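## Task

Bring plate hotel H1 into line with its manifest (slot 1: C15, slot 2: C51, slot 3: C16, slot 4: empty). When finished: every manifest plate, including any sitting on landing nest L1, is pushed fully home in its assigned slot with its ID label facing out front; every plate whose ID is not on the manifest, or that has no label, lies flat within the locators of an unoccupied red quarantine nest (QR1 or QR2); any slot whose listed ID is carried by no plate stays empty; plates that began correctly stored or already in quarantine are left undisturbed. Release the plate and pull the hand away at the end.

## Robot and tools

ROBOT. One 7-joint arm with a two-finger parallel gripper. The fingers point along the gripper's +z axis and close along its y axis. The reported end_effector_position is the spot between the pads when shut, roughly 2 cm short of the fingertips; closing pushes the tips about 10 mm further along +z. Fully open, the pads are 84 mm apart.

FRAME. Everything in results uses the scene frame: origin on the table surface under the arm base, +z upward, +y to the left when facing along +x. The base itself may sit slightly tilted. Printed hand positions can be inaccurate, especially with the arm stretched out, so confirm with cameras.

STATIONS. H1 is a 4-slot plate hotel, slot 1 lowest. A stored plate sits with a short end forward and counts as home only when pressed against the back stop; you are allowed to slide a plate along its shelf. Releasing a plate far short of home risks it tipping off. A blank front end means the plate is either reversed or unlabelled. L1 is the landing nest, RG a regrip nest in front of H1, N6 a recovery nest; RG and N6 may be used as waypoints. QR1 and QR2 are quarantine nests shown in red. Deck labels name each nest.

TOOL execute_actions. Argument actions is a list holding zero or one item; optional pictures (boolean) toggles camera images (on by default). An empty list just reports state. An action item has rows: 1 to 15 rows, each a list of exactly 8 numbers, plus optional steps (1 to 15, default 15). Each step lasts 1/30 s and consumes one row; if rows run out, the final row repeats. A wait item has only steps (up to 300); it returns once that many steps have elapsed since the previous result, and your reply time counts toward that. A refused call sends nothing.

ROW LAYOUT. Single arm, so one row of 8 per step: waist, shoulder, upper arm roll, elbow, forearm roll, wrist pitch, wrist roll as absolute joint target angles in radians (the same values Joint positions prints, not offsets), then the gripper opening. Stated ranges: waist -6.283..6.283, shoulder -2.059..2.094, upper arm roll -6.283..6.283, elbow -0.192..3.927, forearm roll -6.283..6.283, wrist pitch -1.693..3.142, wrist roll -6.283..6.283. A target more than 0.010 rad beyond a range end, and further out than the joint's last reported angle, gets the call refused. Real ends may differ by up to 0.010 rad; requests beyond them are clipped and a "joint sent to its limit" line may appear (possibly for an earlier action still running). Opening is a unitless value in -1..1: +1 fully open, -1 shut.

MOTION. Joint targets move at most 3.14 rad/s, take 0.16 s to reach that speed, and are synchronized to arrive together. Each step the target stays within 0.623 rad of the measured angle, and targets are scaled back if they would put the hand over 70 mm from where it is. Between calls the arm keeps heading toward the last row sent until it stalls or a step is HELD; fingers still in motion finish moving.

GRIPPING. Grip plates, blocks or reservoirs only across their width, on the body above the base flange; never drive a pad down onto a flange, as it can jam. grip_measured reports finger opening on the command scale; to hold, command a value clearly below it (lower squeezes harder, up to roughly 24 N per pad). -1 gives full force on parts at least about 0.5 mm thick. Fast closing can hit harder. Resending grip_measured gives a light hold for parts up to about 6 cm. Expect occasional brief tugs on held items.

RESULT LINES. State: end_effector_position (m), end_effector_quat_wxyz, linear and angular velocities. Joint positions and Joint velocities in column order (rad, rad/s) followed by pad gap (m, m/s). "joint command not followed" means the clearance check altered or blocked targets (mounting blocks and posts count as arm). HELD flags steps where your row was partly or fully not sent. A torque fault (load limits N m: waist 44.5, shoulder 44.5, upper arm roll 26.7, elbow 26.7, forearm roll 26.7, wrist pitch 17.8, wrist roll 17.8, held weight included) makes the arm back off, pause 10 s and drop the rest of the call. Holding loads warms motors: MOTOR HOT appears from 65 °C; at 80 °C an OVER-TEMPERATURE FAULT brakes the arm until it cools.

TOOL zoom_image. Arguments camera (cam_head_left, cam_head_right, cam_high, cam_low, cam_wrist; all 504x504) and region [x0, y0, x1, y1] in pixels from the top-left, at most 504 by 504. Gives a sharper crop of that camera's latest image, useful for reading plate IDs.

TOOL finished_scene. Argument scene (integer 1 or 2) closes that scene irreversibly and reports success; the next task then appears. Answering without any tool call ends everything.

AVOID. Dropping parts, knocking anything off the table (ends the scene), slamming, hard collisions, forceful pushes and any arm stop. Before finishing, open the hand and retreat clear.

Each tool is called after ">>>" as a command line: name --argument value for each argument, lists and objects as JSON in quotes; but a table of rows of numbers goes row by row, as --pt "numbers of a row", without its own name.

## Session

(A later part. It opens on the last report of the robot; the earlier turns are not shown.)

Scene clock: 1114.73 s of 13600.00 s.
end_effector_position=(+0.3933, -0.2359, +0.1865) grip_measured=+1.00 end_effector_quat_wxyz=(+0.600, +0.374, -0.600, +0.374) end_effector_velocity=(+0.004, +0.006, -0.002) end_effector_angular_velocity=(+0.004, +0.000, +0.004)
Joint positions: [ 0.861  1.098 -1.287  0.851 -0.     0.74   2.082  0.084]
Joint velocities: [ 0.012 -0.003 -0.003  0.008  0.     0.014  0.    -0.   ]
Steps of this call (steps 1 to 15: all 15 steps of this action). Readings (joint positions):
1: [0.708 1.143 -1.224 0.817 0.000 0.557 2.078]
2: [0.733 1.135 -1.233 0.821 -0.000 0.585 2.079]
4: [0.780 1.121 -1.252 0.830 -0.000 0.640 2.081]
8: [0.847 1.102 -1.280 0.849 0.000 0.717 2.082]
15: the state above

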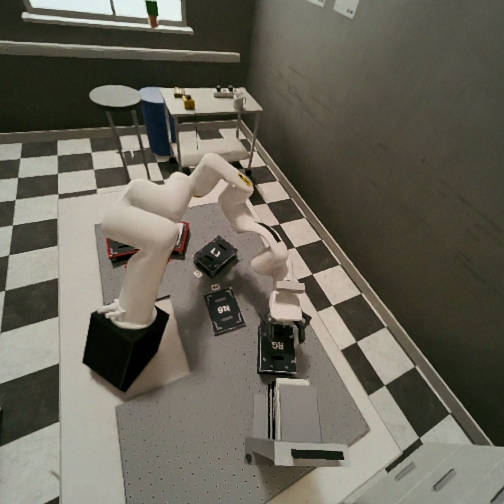

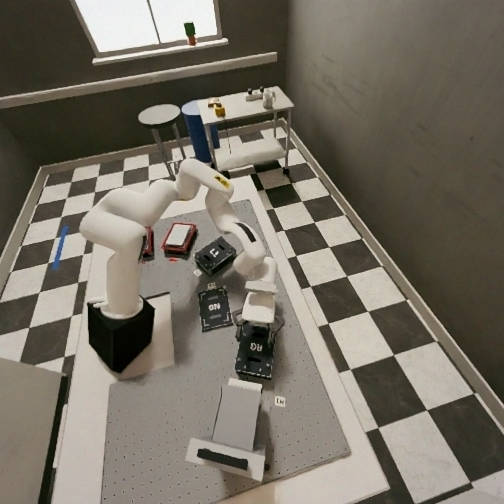

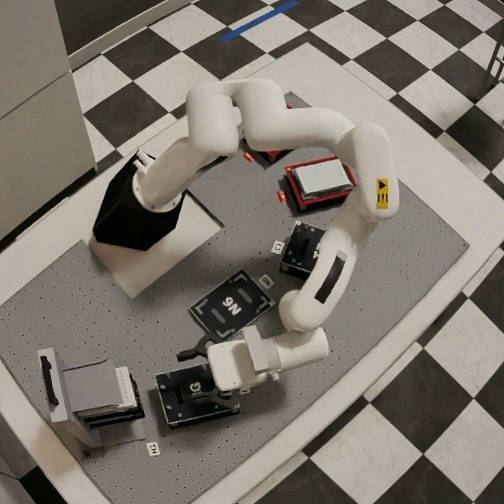

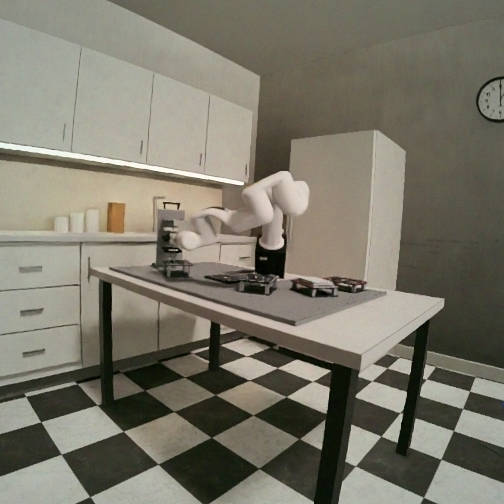

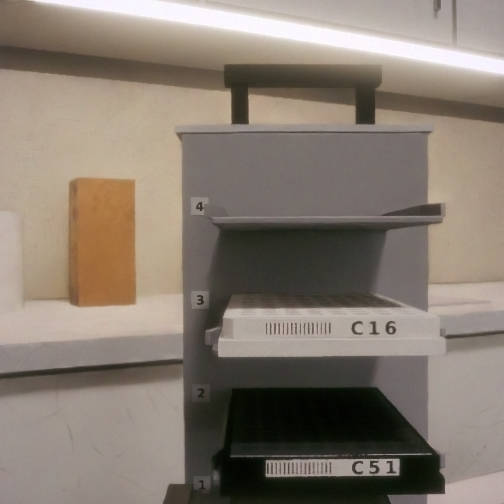

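>>> execute_actions --actions '[{"rows":[[0.8696,1.0960,-1.2961,0.8488,0,0.7439,2.0767,1],[0.8826,1.0931,-1.3131,0.8427,0,0.7497,2.0658,1],[0.9022,1.0887,-1.3386,0.8336,0,0.7583,2.0495,1],[0.9283,1.0829,-1.3726,0.8214,0,0.7699,2.0278,1],[0.9543,1.0771,-1.4065,0.8091,0,0.7814,2.0061,1],[0.9739,1.0728,-1.4320,0.8000,0,0.7900,1.9898,1],[0.9869,1.0699,-1.4490,0.7939,0,0.7958,1.9789,1],[0.9934,1.0684,-1.4575,0.7908,0,0.7987,1.9735,1]],"steps":15}]'

Scene clock: 1150.67 s of 13600.00 s.
end_effector_position=(+0.4052, -0.2130, +0.2375) grip_measured=+1.00 end_effector_quat_wxyz=(+0.600, +0.375, -0.600, +0.375) end_effector_velocity=(-0.006, +0.006, +0.009) end_effector_angular_velocity=(+0.006, +0.021, -0.012)
Joint positions: [ 0.99   1.069 -1.453  0.792  0.     0.797  1.976  0.084]
Joint velocities: [ 0.034 -0.004 -0.03  -0.023  0.001  0.019 -0.036  0.   ]
Steps of this call (steps 1 to 15: the robot went on to your last target; steps 16 to 90: nothing new was sent; then 32.43 s passed at rest; steps 91 to 105: all 15 steps of this action). Readings (joint positions):
91: [0.863 1.097 -1.288 0.852 0.000 0.741 2.082]
92: [0.865 1.097 -1.289 0.851 0.000 0.742 2.081]
94: [0.875 1.095 -1.302 0.846 0.000 0.747 2.072]
98: [0.935 1.082 -1.381 0.818 -0.000 0.773 2.022]
105: the state above

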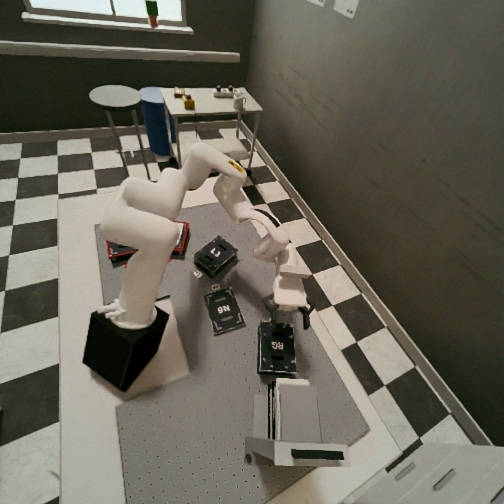

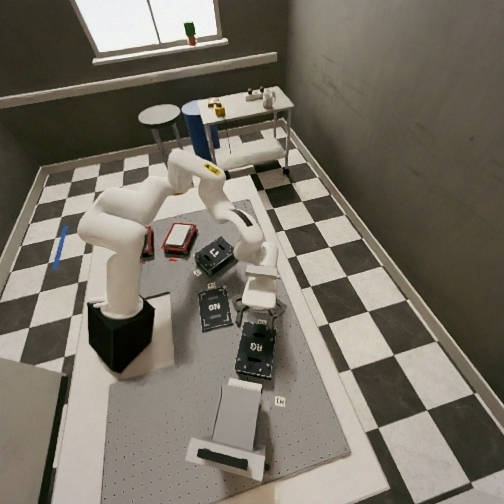

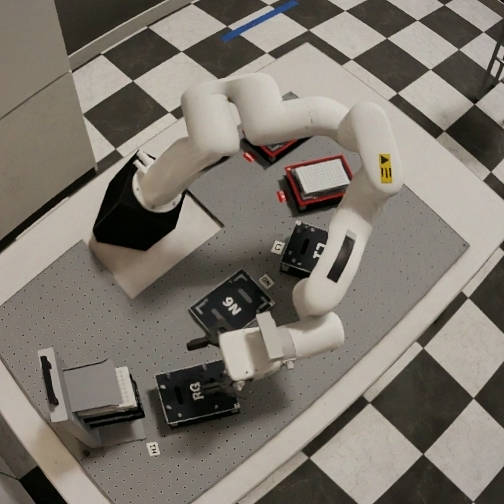

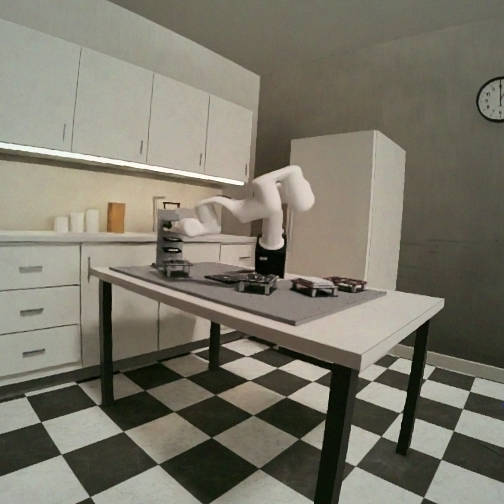

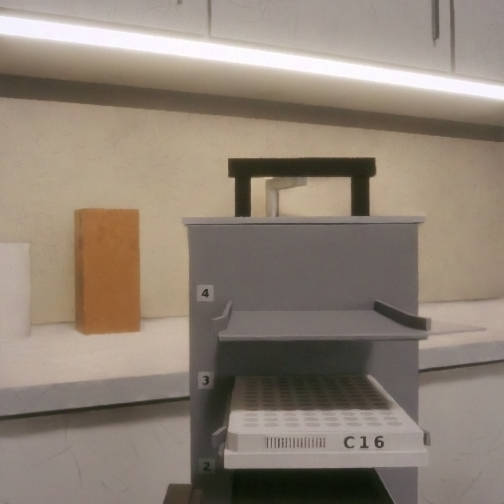

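>>> finished_scene --scene 2

The scene is finished: the task was done.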